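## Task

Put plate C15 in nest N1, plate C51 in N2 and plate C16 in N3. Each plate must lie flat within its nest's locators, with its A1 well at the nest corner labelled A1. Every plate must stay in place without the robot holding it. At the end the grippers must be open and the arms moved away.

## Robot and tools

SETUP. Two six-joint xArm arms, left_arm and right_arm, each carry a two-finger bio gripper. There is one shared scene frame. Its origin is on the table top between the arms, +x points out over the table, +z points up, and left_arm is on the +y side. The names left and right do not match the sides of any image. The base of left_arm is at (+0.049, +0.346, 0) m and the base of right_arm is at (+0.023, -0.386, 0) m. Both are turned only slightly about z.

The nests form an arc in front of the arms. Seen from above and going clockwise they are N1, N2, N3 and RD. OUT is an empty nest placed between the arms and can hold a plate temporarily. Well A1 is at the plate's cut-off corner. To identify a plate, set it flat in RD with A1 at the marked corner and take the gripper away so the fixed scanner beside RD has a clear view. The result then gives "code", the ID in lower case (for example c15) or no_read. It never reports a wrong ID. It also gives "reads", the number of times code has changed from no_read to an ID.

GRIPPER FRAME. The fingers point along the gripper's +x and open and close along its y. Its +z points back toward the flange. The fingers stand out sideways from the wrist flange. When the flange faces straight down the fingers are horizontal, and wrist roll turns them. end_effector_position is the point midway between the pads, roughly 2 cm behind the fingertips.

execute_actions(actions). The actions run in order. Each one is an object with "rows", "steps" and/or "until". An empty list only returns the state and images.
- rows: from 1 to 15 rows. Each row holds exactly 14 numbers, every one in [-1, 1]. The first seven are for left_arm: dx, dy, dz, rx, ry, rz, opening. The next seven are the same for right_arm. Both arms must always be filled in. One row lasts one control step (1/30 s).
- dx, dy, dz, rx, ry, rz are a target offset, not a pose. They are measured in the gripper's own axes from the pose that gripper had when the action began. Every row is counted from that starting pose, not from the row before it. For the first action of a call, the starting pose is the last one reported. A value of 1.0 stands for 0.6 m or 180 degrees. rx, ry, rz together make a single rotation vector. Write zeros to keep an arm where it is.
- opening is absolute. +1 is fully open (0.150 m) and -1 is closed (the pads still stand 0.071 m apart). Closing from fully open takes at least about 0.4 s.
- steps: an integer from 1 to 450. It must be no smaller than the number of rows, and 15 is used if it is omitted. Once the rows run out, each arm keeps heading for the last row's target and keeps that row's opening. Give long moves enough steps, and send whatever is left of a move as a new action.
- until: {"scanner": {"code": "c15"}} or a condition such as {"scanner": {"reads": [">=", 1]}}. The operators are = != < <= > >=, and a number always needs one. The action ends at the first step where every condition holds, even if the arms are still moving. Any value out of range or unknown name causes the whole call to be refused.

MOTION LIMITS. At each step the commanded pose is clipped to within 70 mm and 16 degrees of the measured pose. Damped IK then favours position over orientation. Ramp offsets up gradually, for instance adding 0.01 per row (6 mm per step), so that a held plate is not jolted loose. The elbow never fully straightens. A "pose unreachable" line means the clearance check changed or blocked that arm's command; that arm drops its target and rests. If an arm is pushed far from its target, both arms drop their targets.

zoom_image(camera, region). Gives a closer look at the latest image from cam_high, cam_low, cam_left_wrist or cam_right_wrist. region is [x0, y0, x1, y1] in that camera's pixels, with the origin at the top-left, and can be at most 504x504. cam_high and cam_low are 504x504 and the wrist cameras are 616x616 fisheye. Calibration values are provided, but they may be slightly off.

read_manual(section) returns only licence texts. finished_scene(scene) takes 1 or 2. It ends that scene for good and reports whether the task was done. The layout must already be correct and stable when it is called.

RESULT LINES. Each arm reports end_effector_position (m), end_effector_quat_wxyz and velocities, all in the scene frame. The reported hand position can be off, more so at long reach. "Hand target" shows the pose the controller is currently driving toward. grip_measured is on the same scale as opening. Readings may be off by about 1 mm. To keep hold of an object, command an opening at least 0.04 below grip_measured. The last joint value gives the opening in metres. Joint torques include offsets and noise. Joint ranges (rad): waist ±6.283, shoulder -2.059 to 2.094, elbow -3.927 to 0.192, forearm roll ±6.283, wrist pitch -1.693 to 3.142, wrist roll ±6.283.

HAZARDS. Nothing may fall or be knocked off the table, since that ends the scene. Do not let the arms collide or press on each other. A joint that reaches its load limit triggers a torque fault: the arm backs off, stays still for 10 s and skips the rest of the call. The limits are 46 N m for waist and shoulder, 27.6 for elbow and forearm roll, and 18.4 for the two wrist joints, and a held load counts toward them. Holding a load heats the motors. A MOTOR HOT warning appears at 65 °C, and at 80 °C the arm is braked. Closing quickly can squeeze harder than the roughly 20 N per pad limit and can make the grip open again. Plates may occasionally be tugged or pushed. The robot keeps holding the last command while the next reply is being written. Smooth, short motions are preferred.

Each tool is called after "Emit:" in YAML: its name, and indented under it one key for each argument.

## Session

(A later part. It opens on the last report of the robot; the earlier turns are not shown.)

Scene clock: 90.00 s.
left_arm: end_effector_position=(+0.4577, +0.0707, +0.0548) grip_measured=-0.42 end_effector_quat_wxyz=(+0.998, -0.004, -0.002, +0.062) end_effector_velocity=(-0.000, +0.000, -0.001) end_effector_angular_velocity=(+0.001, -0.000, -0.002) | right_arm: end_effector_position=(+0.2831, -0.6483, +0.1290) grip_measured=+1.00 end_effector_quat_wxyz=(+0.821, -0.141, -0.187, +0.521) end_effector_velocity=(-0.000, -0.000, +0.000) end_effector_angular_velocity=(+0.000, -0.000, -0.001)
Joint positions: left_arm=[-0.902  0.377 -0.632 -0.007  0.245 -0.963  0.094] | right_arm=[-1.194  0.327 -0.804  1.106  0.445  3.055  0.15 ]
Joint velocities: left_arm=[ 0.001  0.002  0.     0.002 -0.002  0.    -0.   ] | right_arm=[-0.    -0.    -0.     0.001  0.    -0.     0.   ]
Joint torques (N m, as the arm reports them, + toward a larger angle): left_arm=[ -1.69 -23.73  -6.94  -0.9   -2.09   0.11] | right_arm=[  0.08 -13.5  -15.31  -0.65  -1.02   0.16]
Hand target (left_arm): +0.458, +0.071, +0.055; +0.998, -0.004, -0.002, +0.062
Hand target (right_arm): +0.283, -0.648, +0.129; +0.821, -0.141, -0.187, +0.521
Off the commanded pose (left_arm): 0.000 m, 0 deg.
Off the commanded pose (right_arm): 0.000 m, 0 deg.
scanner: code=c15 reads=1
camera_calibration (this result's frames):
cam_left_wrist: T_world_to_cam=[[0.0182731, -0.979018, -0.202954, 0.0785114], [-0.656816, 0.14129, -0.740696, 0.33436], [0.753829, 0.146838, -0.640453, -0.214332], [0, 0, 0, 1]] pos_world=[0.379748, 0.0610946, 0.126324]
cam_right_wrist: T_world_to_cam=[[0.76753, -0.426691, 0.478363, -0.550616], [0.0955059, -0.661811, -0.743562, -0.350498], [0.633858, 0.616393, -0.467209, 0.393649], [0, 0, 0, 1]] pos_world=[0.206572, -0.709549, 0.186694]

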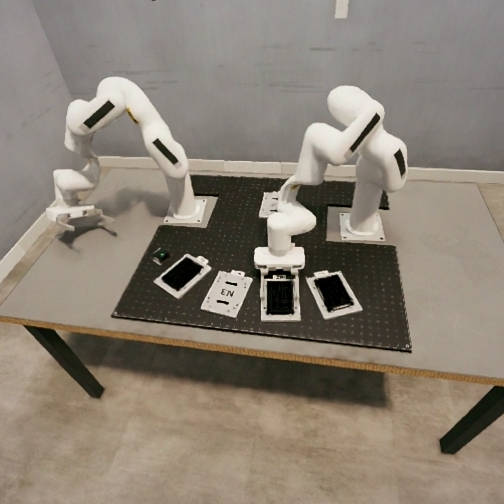

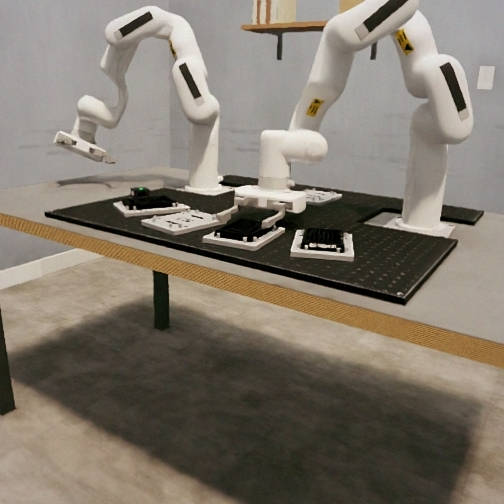

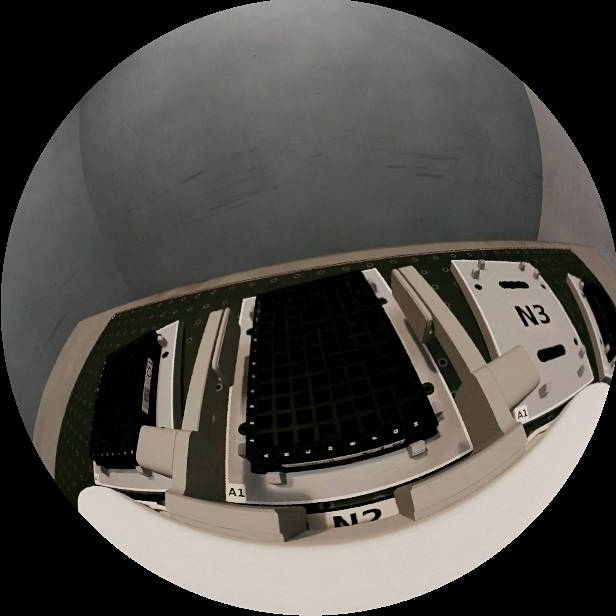

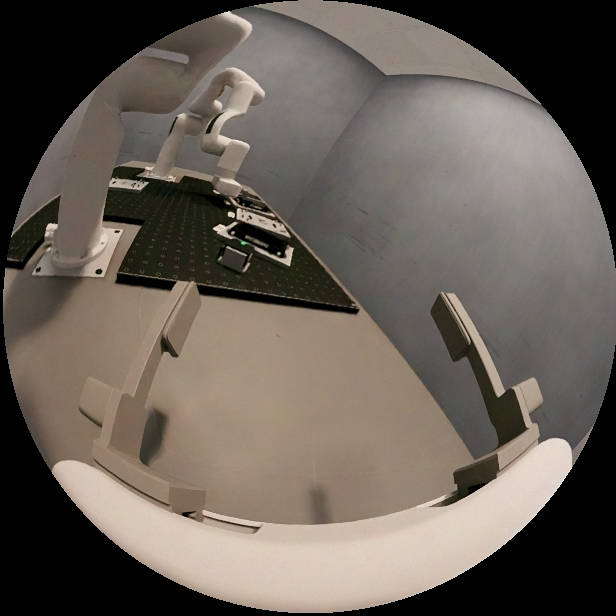

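Emit:
execute_actions:
  actions:
    - {"rows":[[0.004,0.003,0,0,0,0.0055,-0.42,0,0,0,0,0,0,1],[0.004,0.003,-0.002,0,0,0.0055,-0.42,0,0,0,0,0,0,1],[0.004,0.003,-0.005,0,0,0.0055,-0.42,0,0,0,0,0,0,1],[0.004,0.003,-0.009,0,0,0.0055,-0.42,0,0,0,0,0,0,1],[0.004,0.003,-0.013,0,0,0.0055,-0.42,0,0,0,0,0,0,1],[0.004,0.003,-0.017,0,0,0.0055,-0.42,0,0,0,0,0,0,1],[0.004,0.003,-0.022,0,0,0.0055,-0.42,0,0,0,0,0,0,1]],"steps":24}

Emit:
zoom_image:
  camera: "cam_left_wrist"
  region: [170, 220, 510, 520]

Emit:
zoom_image:
  camera: "cam_low"
  region: [195, 190, 315, 260]

Scene clock: 93.03 s.
left_arm: end_effector_position=(+0.4599, +0.0727, +0.0416) grip_measured=-0.42 end_effector_quat_wxyz=(+0.997, -0.005, -0.002, +0.071) end_effector_velocity=(-0.000, -0.000, -0.000) end_effector_angular_velocity=(+0.000, -0.000, -0.001) | right_arm: end_effector_position=(+0.2831, -0.6483, +0.1290) grip_measured=+1.00 end_effector_quat_wxyz=(+0.821, -0.141, -0.187, +0.521) end_effector_velocity=(-0.000, -0.000, +0.000) end_effector_angular_velocity=(-0.000, +0.000, -0.000)
Joint positions: left_arm=[-0.899  0.428 -0.65  -0.009  0.212 -0.975  0.094] | right_arm=[-1.194  0.327 -0.804  1.106  0.445  3.055  0.15 ]
Joint velocities: left_arm=[-0.     0.001 -0.     0.001 -0.001  0.     0.   ] | right_arm=[-0. -0. -0. -0. -0.  0.  0.]
Joint torques (N m, as the arm reports them, + toward a larger angle): left_arm=[ -1.17 -23.75  -7.03  -0.94  -1.79   0.14] | right_arm=[ -1.1  -13.06 -15.46  -0.4   -0.84   0.37]
Hand target (left_arm): +0.460, +0.073, +0.042; +0.997, -0.005, -0.002, +0.071
Hand target (right_arm): +0.283, -0.648, +0.129; +0.821, -0.141, -0.187, +0.521
Off the commanded pose (left_arm): 0.000 m, 0 deg.
Off the commanded pose (right_arm): 0.000 m, 0 deg.
scanner: code=c15 reads=1
camera_calibration (this result's frames):
cam_left_wrist: T_world_to_cam=[[0.0351375, -0.978603, -0.202737, 0.0699336], [-0.659227, 0.129773, -0.740661, 0.327745], [0.751123, 0.159675, -0.640561, -0.224389], [0, 0, 0, 1]] pos_world=[0.382145, 0.061734, 0.113192]
cam_right_wrist: T_world_to_cam=[[0.76753, -0.426691, 0.478363, -0.550616], [0.0955059, -0.661811, -0.743562, -0.350497], [0.633858, 0.616393, -0.467209, 0.393649], [0, 0, 0, 1]] pos_world=[0.206572, -0.709549, 0.186694]

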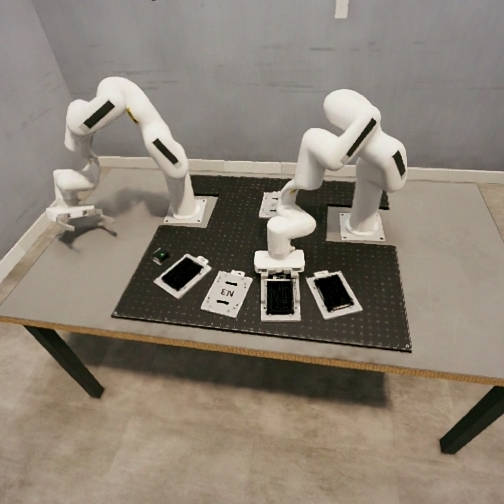

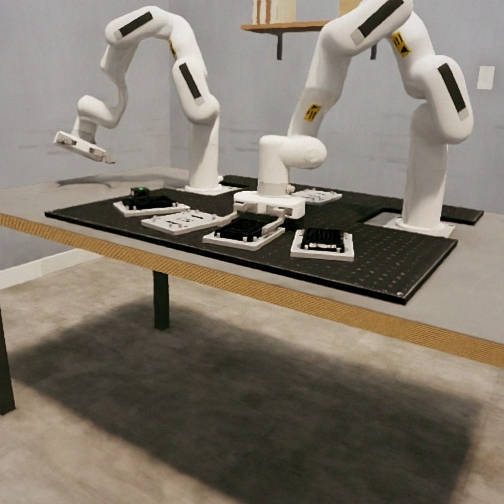

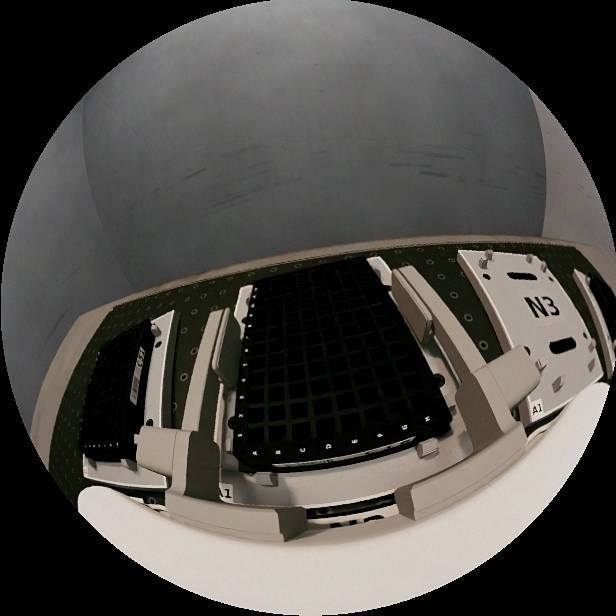

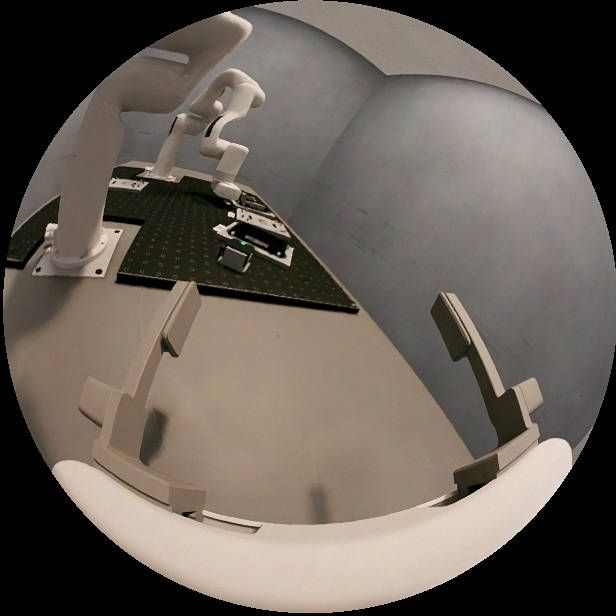

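Region (170, 220, 510, 520) of cam_left_wrist's 616x616 image, scaled by 1.482, with more detail than that image has; it fills the top 445 rows of this view, and the rest is white.

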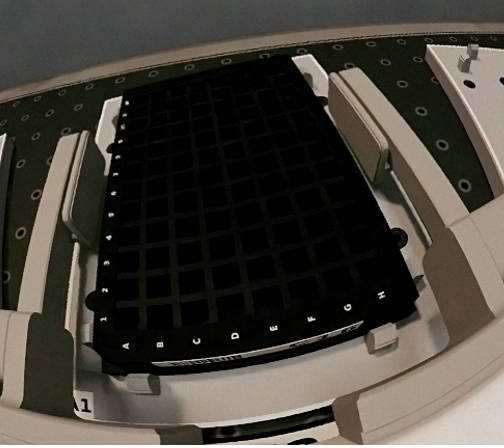

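Region (195, 190, 315, 260) of cam_low's 504x504 image, scaled by 4.200, with more detail than that image has; it fills the top 294 rows of this view, and the rest is white.

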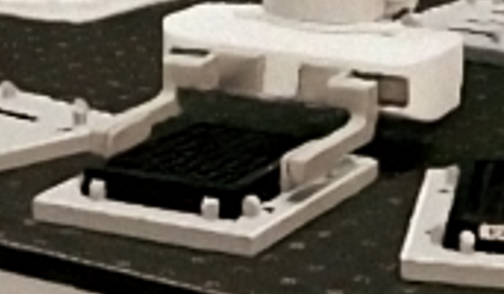

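Emit:
execute_actions:
  actions:
    - {"rows":[[0.0005,0,0,0,0,-0.002,-0.48,0,0,0,0,0,0,1],[0.0005,0,0,0,0,-0.002,-0.53,0,0,0,0,0,0,1],[0.0005,0,0,0,0,-0.002,-0.57,0,0,0,0,0,0,1],[0.0005,0,0,0,0,-0.002,-0.6,0,0,0,0,0,0,1],[0.0005,0,0,0,0,-0.002,-0.62,0,0,0,0,0,0,1],[0.0005,0,0,0,0,-0.002,-0.64,0,0,0,0,0,0,1],[0.0005,0,0,0,0,-0.002,-0.66,0,0,0,0,0,0,1],[0.0005,0,0,0,0,-0.002,-0.68,0,0,0,0,0,0,1],[0.0005,0,0,0,0,-0.002,-0.7,0,0,0,0,0,0,1],[0.0005,0,0,0,0,-0.002,-0.72,0,0,0,0,0,0,1],[0.0005,0,0,0,0,-0.002,-0.75,0,0,0,0,0,0,1],[0.0005,0,0,0,0,-0.002,-0.8,0,0,0,0,0,0,1],[0.0005,0,0,0,0,-0.002,-0.85,0,0,0,0,0,0,1]],"steps":20}

Scene clock: 95.43 s.
left_arm: end_effector_position=(+0.4605, +0.0723, +0.0421) grip_measured=-0.72 end_effector_quat_wxyz=(+0.998, -0.005, -0.003, +0.068) end_effector_velocity=(+0.000, +0.001, -0.001) end_effector_angular_velocity=(+0.001, +0.001, +0.002) | right_arm: end_effector_position=(+0.2831, -0.6483, +0.1290) grip_measured=+1.00 end_effector_quat_wxyz=(+0.821, -0.141, -0.187, +0.521) end_effector_velocity=(+0.000, +0.000, +0.000) end_effector_angular_velocity=(+0.000, -0.000, -0.000)
Joint positions: left_arm=[-0.897  0.426 -0.649 -0.009  0.211 -0.966  0.082] | right_arm=[-1.194  0.327 -0.804  1.106  0.445  3.055  0.15 ]
Joint velocities: left_arm=[0.002 0.001 0.001 0.    0.    0.    0.   ] | right_arm=[ 0. -0.  0.  0.  0.  0.  0.]
Joint torques (N m, as the arm reports them, + toward a larger angle): left_arm=[ -0.77 -21.48  -5.5   -0.6   -1.19   0.1 ] | right_arm=[ -0.39 -13.38 -15.38  -0.44  -1.03   0.37]
Hand target (left_arm): +0.460, +0.073, +0.042; +0.998, -0.005, -0.002, +0.068
Hand target (right_arm): +0.283, -0.648, +0.129; +0.821, -0.141, -0.187, +0.521
Off the commanded pose (left_arm): 0.001 m, 0 deg.
Off the commanded pose (right_arm): 0.000 m, 0 deg.
scanner: code=c15 reads=1
camera_calibration (this result's frames):
cam_left_wrist: T_world_to_cam=[[0.028922, -0.979018, -0.201709, 0.072512], [-0.65758, 0.133344, -0.74149, 0.327544], [0.752829, 0.154085, -0.639927, -0.224854], [0, 0, 0, 1]] pos_world=[0.382566, 0.0619612, 0.113606]
cam_right_wrist: T_world_to_cam=[[0.76753, -0.426691, 0.478363, -0.550616], [0.0955059, -0.661811, -0.743562, -0.350497], [0.633858, 0.616393, -0.467209, 0.393649], [0, 0, 0, 1]] pos_world=[0.206572, -0.709549, 0.186694]

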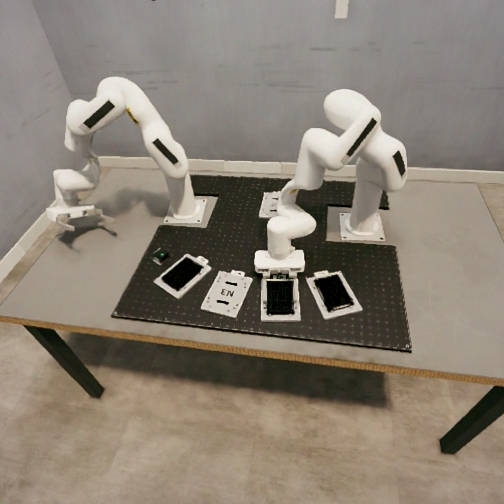

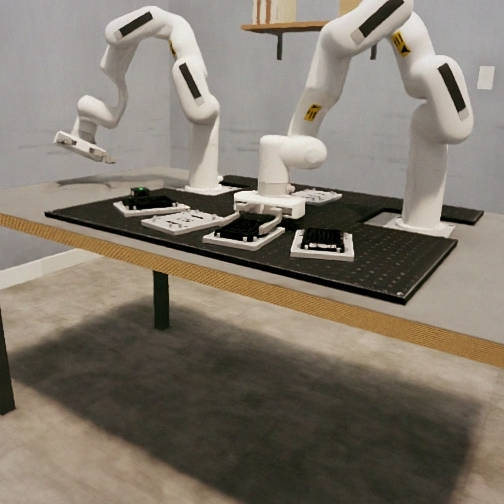

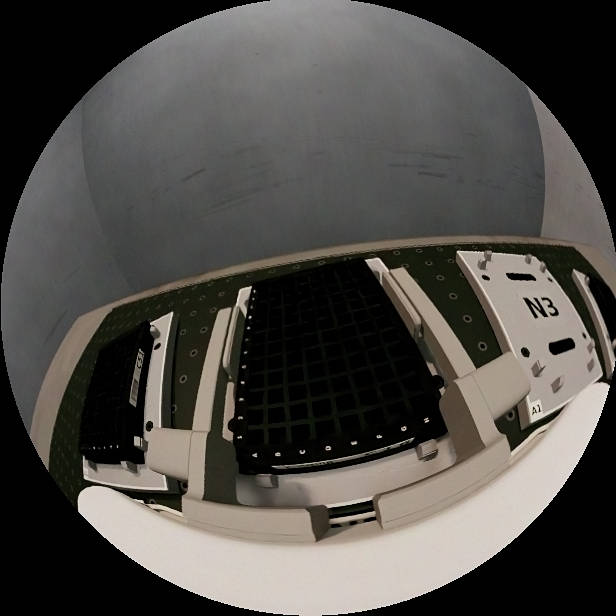

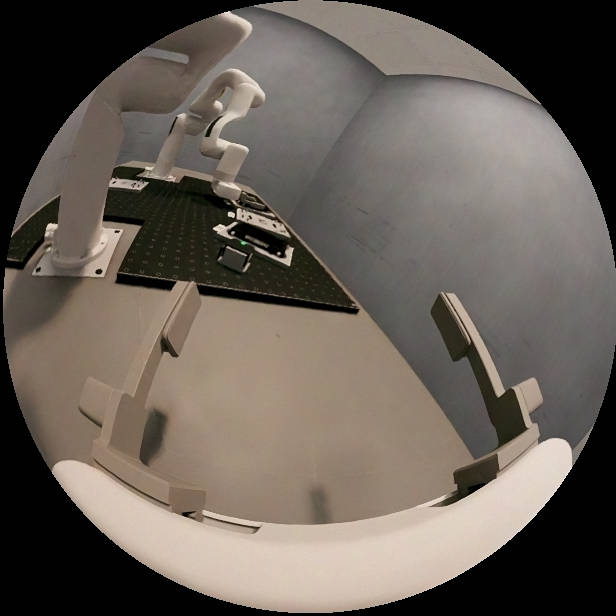

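Emit:
execute_actions:
  actions:
    - {"rows":[[0,0,0.002,0,0,0,-0.85,0,0,0,0,0,0,1],[0,0,0.004,0,0,0,-0.85,0,0,0,0,0,0,1],[0,0,0.006,0,0,0,-0.85,0,0,0,0,0,0,1],[0,0,0.008,0,0,0,-0.85,0,0,0,0,0,0,1],[0,0,0.01,0,0,0,-0.85,0,0,0,0,0,0,1],[0,0,0.013,0,0,0,-0.85,0,0,0,0,0,0,1],[0,0,0.016,0,0,0,-0.85,0,0,0,0,0,0,1],[0,0,0.02,0,0,0,-0.85,0,0,0,0,0,0,1],[0,0,0.025,0,0,0,-0.85,0,0,0,0,0,0,1],[0,0,0.03,0,0,0,-0.85,0,0,0,0,0,0,1]],"steps":26}
    - {"rows":[[-0.001,-0.006,0,0,0,-0.002,-0.85,0,0,0,0,0,0,1],[-0.003,-0.017,0,0,0,-0.006,-0.85,0,0,0,0,0,0,1],[-0.005,-0.035,0,0,0,-0.011,-0.85,0,0,0,0,0,0,1],[-0.008,-0.055,0,0,0,-0.018,-0.85,0,0,0,0,0,0,1],[-0.012,-0.078,0,0,0,-0.025,-0.85,0,0,0,0,0,0,1],[-0.015,-0.101,0,0,0,-0.032,-0.85,0,0,0,0,0,0,1],[-0.019,-0.124,0,0,0,-0.04,-0.85,0,0,0,0,0,0,1],[-0.022,-0.147,0,0,0,-0.047,-0.85,0,0,0,0,0,0,1],[-0.026,-0.17,0,0,0,-0.055,-0.85,0,0,0,0,0,0,1],[-0.029,-0.193,0,0,0,-0.062,-0.85,0,0,0,0,0,0,1],[-0.033,-0.216,0,0,0,-0.069,-0.85,0,0,0,0,0,0,1],[-0.036,-0.239,0,0,0,-0.077,-0.85,0,0,0,0,0,0,1],[-0.039,-0.26,-0.003,0,0,-0.083,-0.85,0,0,0,0,0,0,1],[-0.042,-0.277,-0.007,0,0,-0.089,-0.85,0,0,0,0,0,0,1],[-0.0437,-0.2885,-0.011,0,0,-0.0924,-0.85,0,0,0,0,0,0,1]],"steps":36}

Emit:
zoom_image:
  camera: "cam_left_wrist"
  region: [170, 220, 510, 520]

Scene clock: 100.07 s.
left_arm: end_effector_position=(+0.4578, -0.1023, +0.0548) grip_measured=-0.72 end_effector_quat_wxyz=(+0.997, -0.005, -0.003, -0.077) end_effector_velocity=(+0.000, -0.001, +0.000) end_effector_angular_velocity=(-0.001, -0.001, -0.002) | right_arm: end_effector_position=(+0.2831, -0.6483, +0.1290) grip_measured=+1.00 end_effector_quat_wxyz=(+0.821, -0.141, -0.187, +0.521) end_effector_velocity=(-0.000, -0.000, -0.000) end_effector_angular_velocity=(+0.000, -0.000, -0.000)
Joint positions: left_arm=[-1.077  0.59  -1.042 -0.     0.44  -0.865  0.082] | right_arm=[-1.194  0.327 -0.804  1.106  0.445  3.055  0.15 ]
Joint velocities: left_arm=[-0.001  0.002 -0.004  0.     0.001  0.001  0.   ] | right_arm=[-0.  0. -0.  0.  0. -0.  0.]
Joint torques (N m, as the arm reports them, + toward a larger angle): left_arm=[ -0.32 -30.64  -8.5   -0.73  -2.06   0.36] | right_arm=[ -0.2  -13.34 -15.67  -0.47  -1.06   0.31]
Hand target (left_arm): +0.458, -0.102, +0.055; +0.997, -0.005, -0.003, -0.077
Hand target (right_arm): +0.283, -0.648, +0.129; +0.821, -0.141, -0.187, +0.521
Off the commanded pose (left_arm): 0.000 m, 0 deg.
Off the commanded pose (right_arm): 0.000 m, 0 deg.
scanner: code=c15 reads=1
camera_calibration (this result's frames):
cam_left_wrist: T_world_to_cam=[[-0.251417, -0.946172, -0.203832, 0.0359913], [-0.590133, 0.316778, -0.742559, 0.346412], [0.767159, -0.0664036, -0.638011, -0.217076], [0, 0, 0, 1]] pos_world=[0.38001, -0.0900965, 0.126071]
cam_right_wrist: T_world_to_cam=[[0.76753, -0.426692, 0.478363, -0.550616], [0.0955057, -0.661811, -0.743562, -0.350497], [0.633858, 0.616393, -0.467209, 0.393649], [0, 0, 0, 1]] pos_world=[0.206572, -0.709549, 0.186694]

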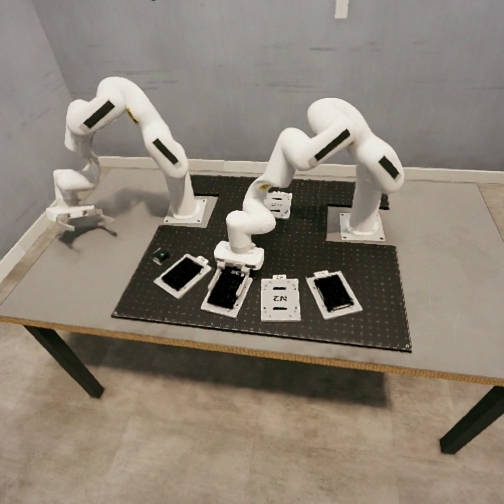

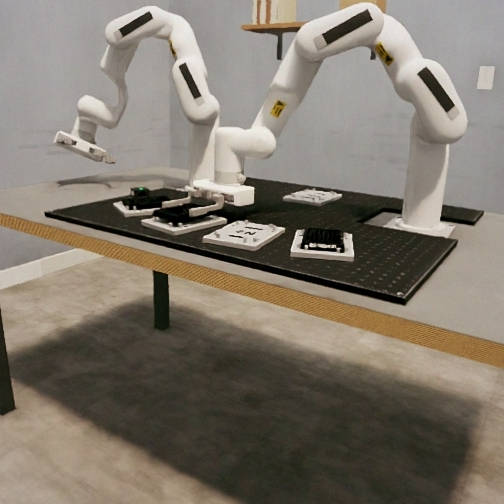

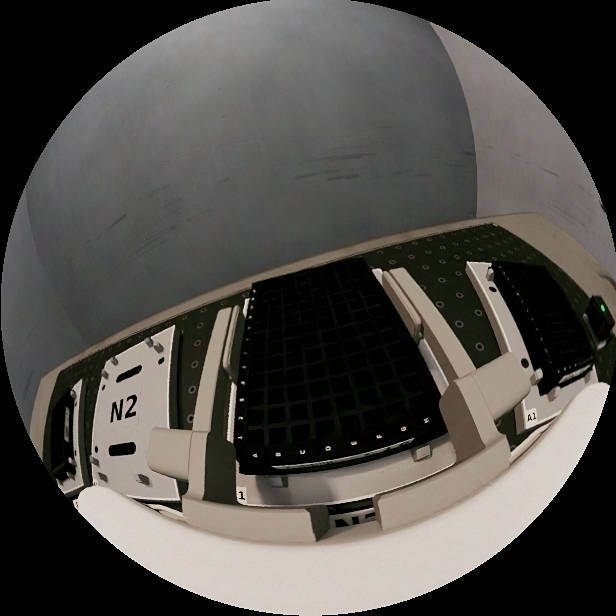

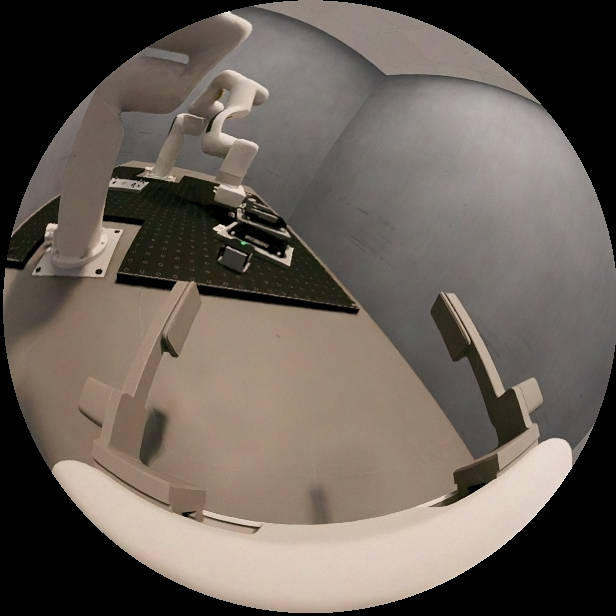

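Region (170, 220, 510, 520) of cam_left_wrist's 616x616 image, scaled by 1.482, with more detail than that image has; it fills the top 445 rows of this view, and the rest is white.

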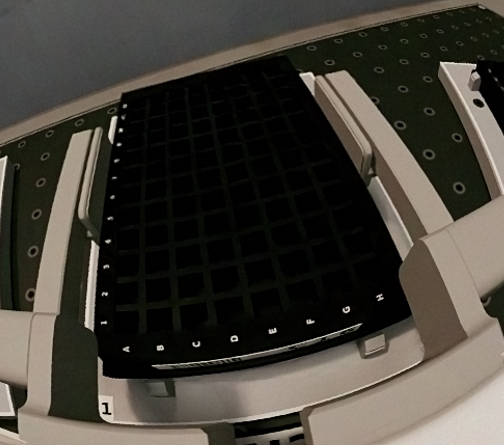

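Adjust forward 0.9 mm, right 0.9 mm, and descend.

Emit:
execute_actions:
  actions:
    - {"rows":[[0.0015,-0.0015,0,0,0,0,-0.85,0,0,0,0,0,0,1],[0.0015,-0.0015,0,0,0,0,-0.85,0,0,0,0,0,0,1],[0.0015,-0.0015,-0.002,0,0,0,-0.85,0,0,0,0,0,0,1],[0.0015,-0.0015,-0.004,0,0,0,-0.85,0,0,0,0,0,0,1],[0.0015,-0.0015,-0.006,0,0,0,-0.85,0,0,0,0,0,0,1],[0.0015,-0.0015,-0.008,0,0,0,-0.85,0,0,0,0,0,0,1],[0.0015,-0.0015,-0.01,0,0,0,-0.85,0,0,0,0,0,0,1],[0.0015,-0.0015,-0.012,0,0,0,-0.85,0,0,0,0,0,0,1],[0.0015,-0.0015,-0.014,0,0,0,-0.85,0,0,0,0,0,0,1],[0.0015,-0.0015,-0.016,0,0,0,-0.85,0,0,0,0,0,0,1],[0.0015,-0.0015,-0.0185,0,0,0,-0.85,0,0,0,0,0,0,1]],"steps":26}

Emit:
zoom_image:
  camera: "cam_low"
  region: [130, 170, 250, 245]

Scene clock: 102.30 s.
left_arm: end_effector_position=(+0.4586, -0.1035, +0.0437) grip_measured=-0.72 end_effector_quat_wxyz=(+0.997, -0.005, -0.003, -0.077) end_effector_velocity=(-0.000, +0.000, -0.001) end_effector_angular_velocity=(+0.001, +0.000, -0.001) | right_arm: end_effector_position=(+0.2831, -0.6483, +0.1290) grip_measured=+1.00 end_effector_quat_wxyz=(+0.821, -0.141, -0.187, +0.521) end_effector_velocity=(-0.000, -0.000, -0.000) end_effector_angular_velocity=(-0.000, +0.000, +0.000)
Joint positions: left_arm=[-1.077  0.623 -1.056 -0.     0.421 -0.864  0.082] | right_arm=[-1.194  0.327 -0.804  1.106  0.445  3.055  0.15 ]
Joint velocities: left_arm=[-0.     0.001  0.     0.001 -0.001  0.    -0.   ] | right_arm=[-0.    -0.    -0.    -0.001 -0.     0.     0.   ]
Joint torques (N m, as the arm reports them, + toward a larger angle): left_arm=[ -0.98 -30.51  -8.61  -1.03  -2.     0.12] | right_arm=[ -0.65 -13.41 -15.78  -0.7   -1.03   0.6 ]
Hand target (left_arm): +0.459, -0.103, +0.044; +0.997, -0.005, -0.003, -0.077
Hand target (right_arm): +0.283, -0.648, +0.129; +0.821, -0.141, -0.187, +0.521
Off the commanded pose (left_arm): 0.000 m, 0 deg.
Off the commanded pose (right_arm): 0.000 m, 0 deg.
scanner: code=c15 reads=1
camera_calibration (this result's frames):
cam_left_wrist: T_world_to_cam=[[-0.251414, -0.946195, -0.203728, 0.032866], [-0.590109, 0.316693, -0.742615, 0.339058], [0.767179, -0.066482, -0.637979, -0.224811], [0, 0, 0, 1]] pos_world=[0.380814, -0.0912253, 0.115061]
cam_right_wrist: T_world_to_cam=[[0.76753, -0.426692, 0.478363, -0.550616], [0.0955057, -0.661811, -0.743562, -0.350497], [0.633858, 0.616393, -0.467209, 0.393649], [0, 0, 0, 1]] pos_world=[0.206572, -0.709549, 0.186694]

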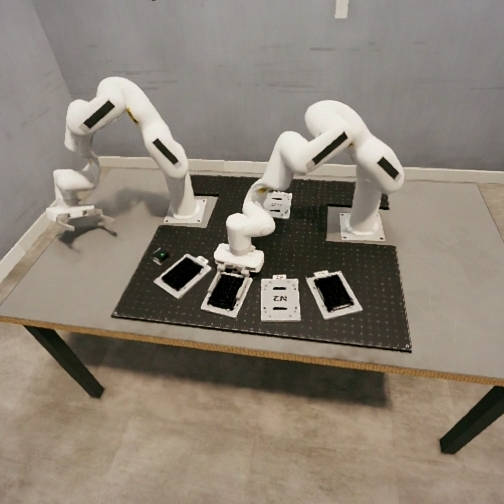

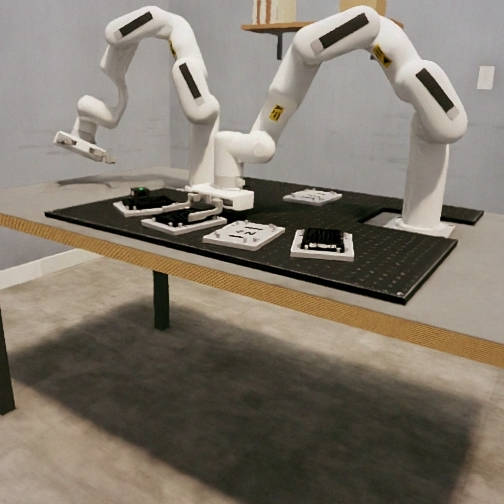

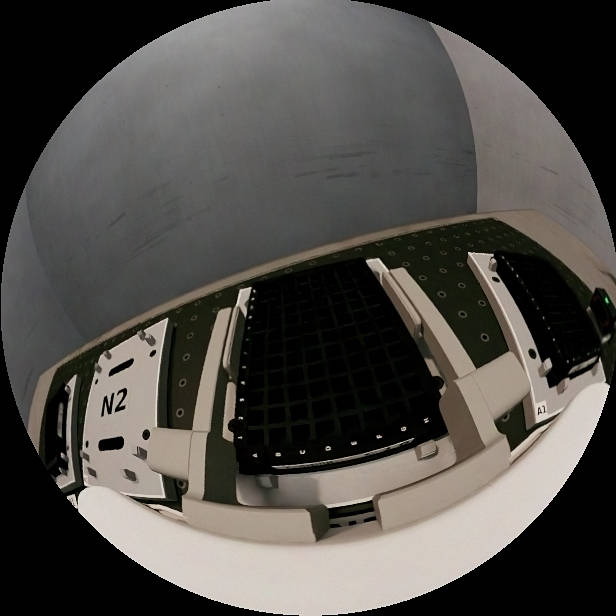

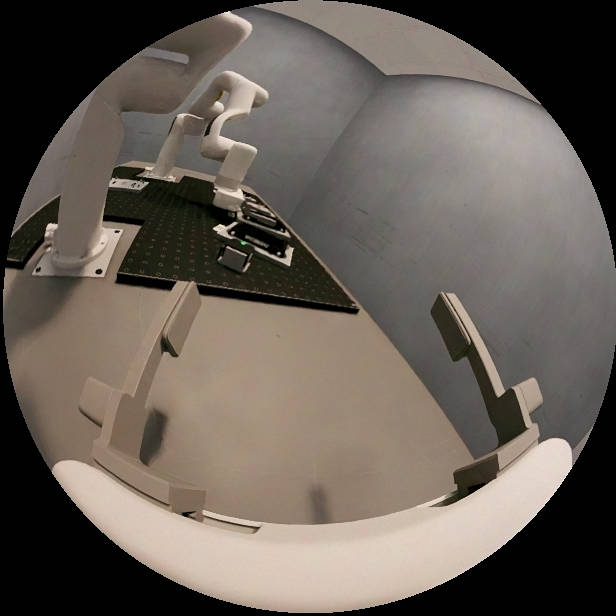

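Region (130, 170, 250, 245) of cam_low's 504x504 image, scaled by 4.200, with more detail than that image has; it fills the top 315 rows of this view, and the rest is white.

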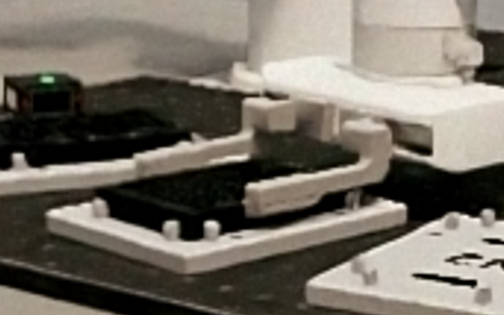

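Emit:
execute_actions:
  actions:
    - {"rows":[[0,0,-0.001,0,0,0,-0.85,0,0,0,0,0,0,1],[0,0,-0.001,0,0,0,-0.74,0,0,0,0,0,0,1],[0,0,-0.001,0,0,0,-0.7,0,0,0,0,0,0,1],[0,0,-0.001,0,0,0,-0.65,0,0,0,0,0,0,1],[0,0,-0.001,0,0,0,-0.58,0,0,0,0,0,0,1],[0,0,-0.001,0,0,0,-0.5,0,0,0,0,0,0,1],[0,0,-0.001,0,0,0,-0.42,0,0,0,0,0,0,1],[0,0,0,0,0,0,-0.42,0,0,0,0,0,0,1],[0,0,0.005,0,0,0,-0.42,0,0,0,0,0,0,1],[0,0,0.015,0,0,0,-0.42,0,0,0,0,0,0,1],[0,0,0.03,0,0,0,-0.42,0,0,0,0,0,0,1],[0,0,0.045,0,0,0,-0.42,0,0,0,0,0,0,1]],"steps":24}
    - {"rows":[[-0.003,0.011,0,0,0,0.004,-0.42,0,0,0,0,0,0,1],[-0.009,0.034,0,0,0,0.011,-0.42,0,0,0,0,0,0,1],[-0.019,0.067,0,0,0,0.021,-0.42,0,0,0,0,0,0,1],[-0.029,0.106,0,0,0,0.034,-0.42,0,0,0,0,0,0,1],[-0.042,0.151,0,0,0,0.048,-0.42,0,0,0,0,0,0,1],[-0.054,0.196,0,0,0,0.062,-0.42,0,0,0,0,0,0,1],[-0.066,0.241,0,0,0,0.076,-0.42,0,0,0,0,0,0,1],[-0.079,0.286,0,0,0,0.09,-0.42,0,0,0,0,0,0,1],[-0.091,0.33,0,0,0,0.104,-0.42,0,0,0,0,0,0,1],[-0.103,0.375,0,0,0,0.118,-0.42,0,0,0,0,0,0,1],[-0.116,0.42,0,0,0,0.133,-0.42,0,0,0,0,0,0,1],[-0.128,0.463,0,0,0,0.147,-0.42,0,0,0,0,0,0,1],[-0.139,0.502,0,0,0,0.159,-0.42,0,0,0,0,0,0,1],[-0.148,0.536,0,0,0,0.17,-0.42,0,0,0,0,0,0,1],[-0.1543,0.558,0,0,0,0.1768,-0.42,0,0,0,0,0,0,1]],"steps":40}
    - {"rows":[[0,0,-0.01,0,0,0,-0.42,0,0,0,0,0,0,1],[0,0,-0.02,0,0,0,-0.42,0,0,0,0,0,0,1]],"steps":16}

Emit:
zoom_image:
  camera: "cam_left_wrist"
  region: [170, 220, 510, 520]

Scene clock: 109.13 s.
left_arm: end_effector_position=(+0.4187, +0.2407, +0.0553) grip_measured=-0.42 end_effector_quat_wxyz=(+0.980, -0.004, -0.004, +0.200) end_effector_velocity=(+0.000, -0.000, -0.001) end_effector_angular_velocity=(+0.000, -0.001, -0.001) | right_arm: end_effector_position=(+0.2831, -0.6483, +0.1290) grip_measured=+1.00 end_effector_quat_wxyz=(+0.821, -0.141, -0.187, +0.521) end_effector_velocity=(+0.000, +0.000, +0.000) end_effector_angular_velocity=(-0.000, +0.000, +0.000)
Joint positions: left_arm=[-0.669  0.189 -0.259  0.002  0.06  -1.015  0.094] | right_arm=[-1.194  0.327 -0.804  1.106  0.445  3.055  0.15 ]
Joint velocities: left_arm=[ 0.004  0.006 -0.001  0.013 -0.006 -0.008  0.   ] | right_arm=[ 0. -0. -0. -0.  0.  0.  0.]
Joint torques (N m, as the arm reports them, + toward a larger angle): left_arm=[ -1.42 -16.44  -5.27  -0.59  -1.95   0.14] | right_arm=[ -1.19 -12.89 -15.63  -0.2   -1.45   0.14]
Hand target (left_arm): +0.419, +0.241, +0.055; +0.980, -0.004, -0.004, +0.200
Hand target (right_arm): +0.283, -0.648, +0.129; +0.821, -0.141, -0.187, +0.521
Off the commanded pose (left_arm): 0.000 m, 0 deg.
Off the commanded pose (right_arm): 0.000 m, 0 deg.
scanner: code=c15 reads=1
camera_calibration (this result's frames):
cam_left_wrist: T_world_to_cam=[[0.285364, -0.936511, -0.203749, 0.123716], [-0.669757, -0.0427927, -0.741346, 0.334896], [0.68556, 0.348016, -0.639447, -0.229514], [0, 0, 0, 1]] pos_world=[0.346341, 0.210068, 0.126719]
cam_right_wrist: T_world_to_cam=[[0.76753, -0.426692, 0.478363, -0.550616], [0.0955055, -0.661811, -0.743562, -0.350497], [0.633858, 0.616393, -0.467209, 0.393649], [0, 0, 0, 1]] pos_world=[0.206572, -0.709549, 0.186694]

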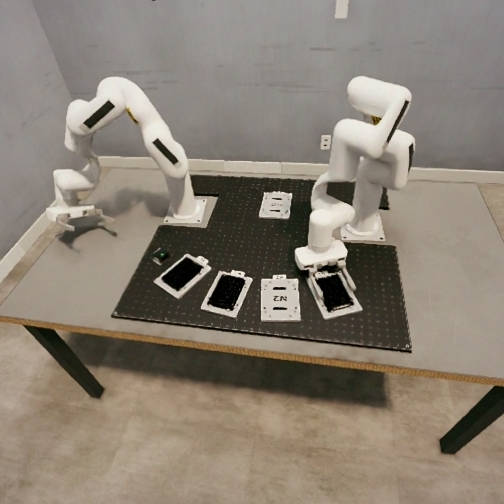

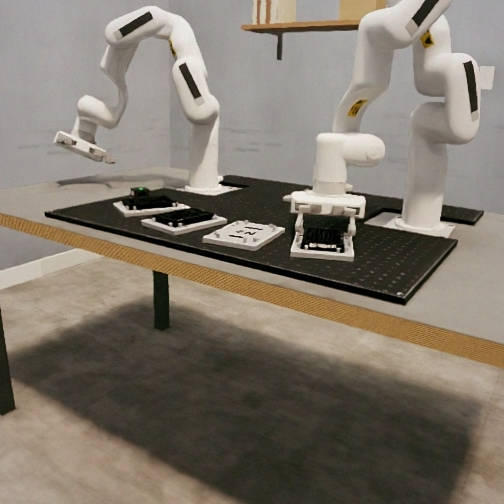

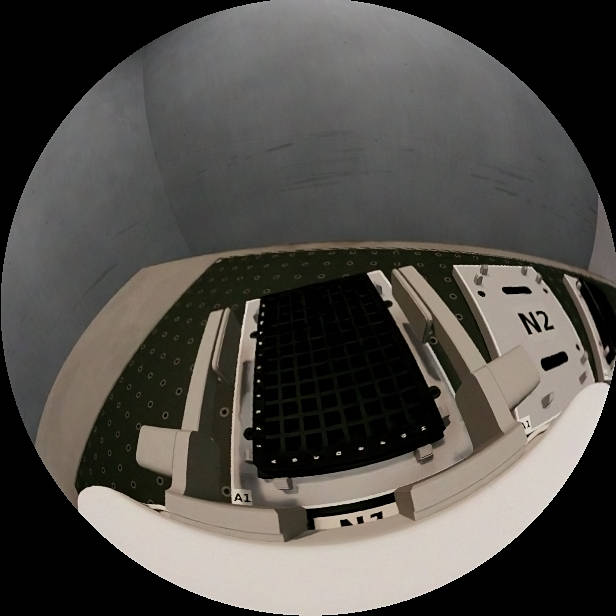

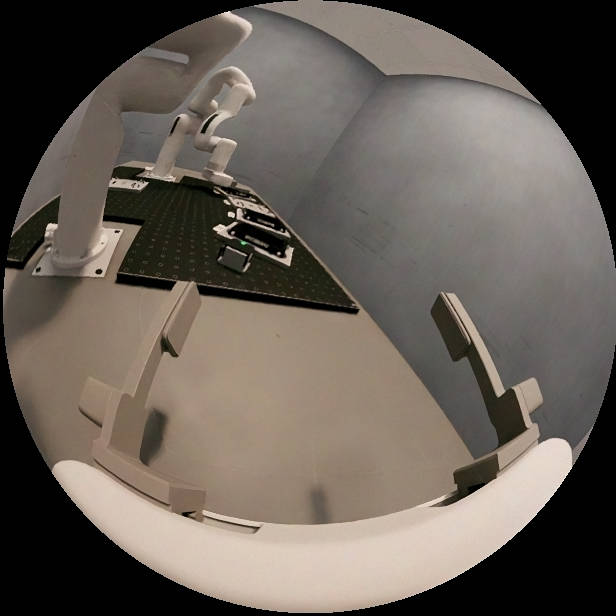

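Region (170, 220, 510, 520) of cam_left_wrist's 616x616 image, scaled by 1.482, with more detail than that image has; it fills the top 445 rows of this view, and the rest is white.

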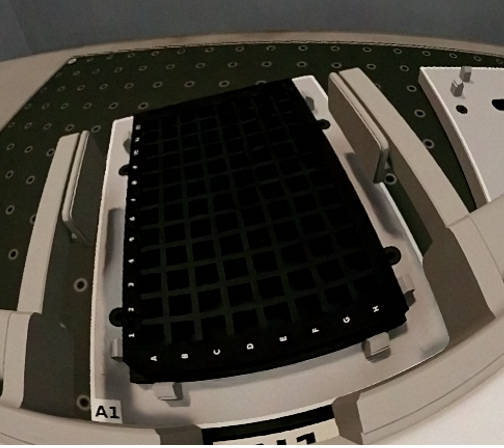

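Emit:
execute_actions:
  actions:
    - {"rows":[[-0.001,-0.002,0,0,0,0.0035,-0.42,0,0,0,0,0,0,1],[-0.001,-0.002,-0.002,0,0,0.0035,-0.42,0,0,0,0,0,0,1],[-0.001,-0.002,-0.005,0,0,0.0035,-0.42,0,0,0,0,0,0,1],[-0.001,-0.002,-0.009,0,0,0.0035,-0.42,0,0,0,0,0,0,1],[-0.001,-0.002,-0.014,0,0,0.0035,-0.42,0,0,0,0,0,0,1],[-0.001,-0.002,-0.019,0,0,0.0035,-0.42,0,0,0,0,0,0,1],[-0.001,-0.002,-0.024,0,0,0.0035,-0.42,0,0,0,0,0,0,1]],"steps":22}

Emit:
zoom_image:
  camera: "cam_left_wrist"
  region: [170, 220, 510, 520]

Emit:
zoom_image:
  camera: "cam_low"
  region: [280, 195, 380, 265]

Scene clock: 111.47 s.
left_arm: end_effector_position=(+0.4188, +0.2393, +0.0410) grip_measured=-0.42 end_effector_quat_wxyz=(+0.979, -0.004, -0.004, +0.205) end_effector_velocity=(-0.000, -0.000, -0.001) end_effector_angular_velocity=(+0.001, +0.001, -0.001) | right_arm: end_effector_position=(+0.2831, -0.6483, +0.1290) grip_measured=+1.00 end_effector_quat_wxyz=(+0.821, -0.141, -0.187, +0.521) end_effector_velocity=(-0.000, +0.000, +0.000) end_effector_angular_velocity=(+0.000, +0.000, +0.000)
Joint positions: left_arm=[-0.677  0.268 -0.282 -0.003  0.004 -1.029  0.094] | right_arm=[-1.194  0.327 -0.804  1.106  0.445  3.055  0.15 ]
Joint velocities: left_arm=[-0.     0.004 -0.     0.002 -0.003 -0.001  0.   ] | right_arm=[-0.    -0.     0.    -0.001  0.     0.     0.   ]
Joint torques (N m, as the arm reports them, + toward a larger angle): left_arm=[ -0.62 -17.3   -5.5   -1.09  -1.77   0.34] | right_arm=[ -0.22 -13.51 -15.41  -0.28  -0.98   0.39]
Hand target (left_arm): +0.419, +0.239, +0.041; +0.979, -0.004, -0.003, +0.205
Hand target (right_arm): +0.283, -0.648, +0.129; +0.821, -0.141, -0.187, +0.521
Off the commanded pose (left_arm): 0.000 m, 0 deg.
Off the commanded pose (right_arm): 0.000 m, 0 deg.
scanner: code=c15 reads=1
camera_calibration (this result's frames):
cam_left_wrist: T_world_to_cam=[[0.295627, -0.933401, -0.203388, 0.114394], [-0.669283, -0.0504479, -0.741293, 0.325883], [0.681664, 0.355271, -0.639623, -0.238274], [0, 0, 0, 1]] pos_world=[0.346713, 0.207867, 0.112436]
cam_right_wrist: T_world_to_cam=[[0.76753, -0.426692, 0.478363, -0.550616], [0.0955054, -0.661811, -0.743562, -0.350497], [0.633858, 0.616393, -0.467209, 0.393648], [0, 0, 0, 1]] pos_world=[0.206572, -0.709549, 0.186694]

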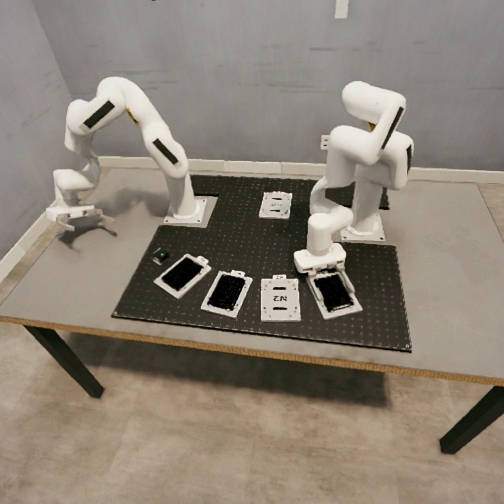

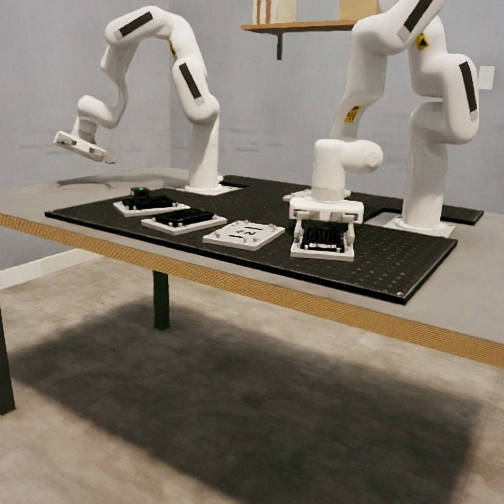

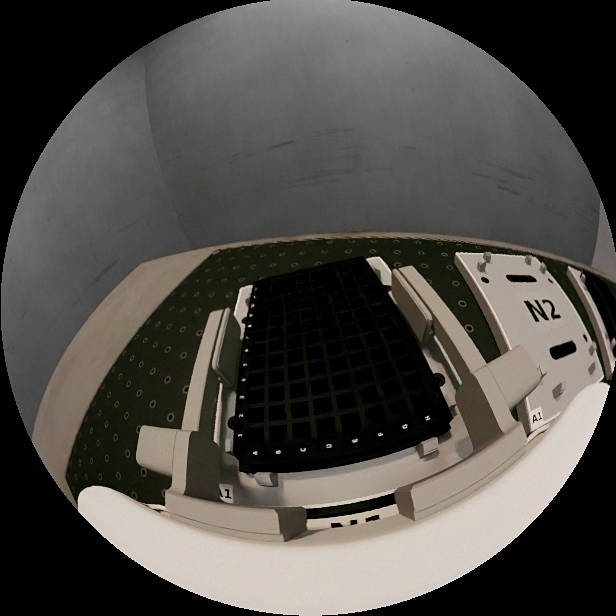

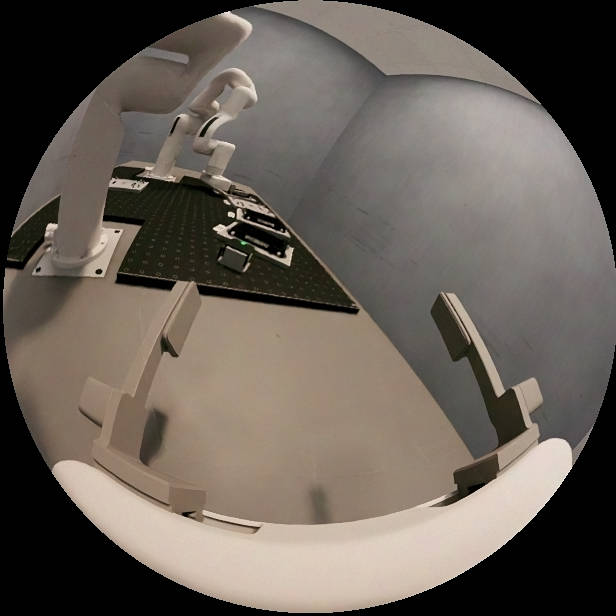

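Region (170, 220, 510, 520) of cam_left_wrist's 616x616 image, scaled by 1.482, with more detail than that image has; it fills the top 445 rows of this view, and the rest is white.

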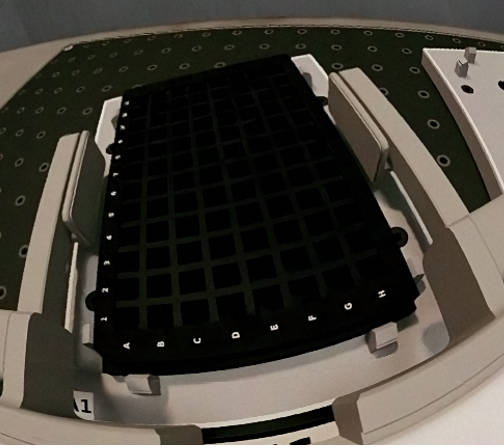

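Region (280, 195, 380, 265) of cam_low's 504x504 image, scaled by 5.040, with more detail than that image has; it fills the top 353 rows of this view, and the rest is white.

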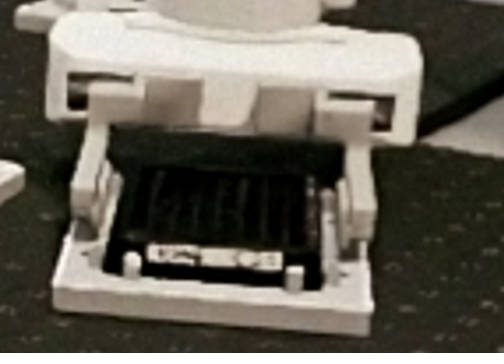

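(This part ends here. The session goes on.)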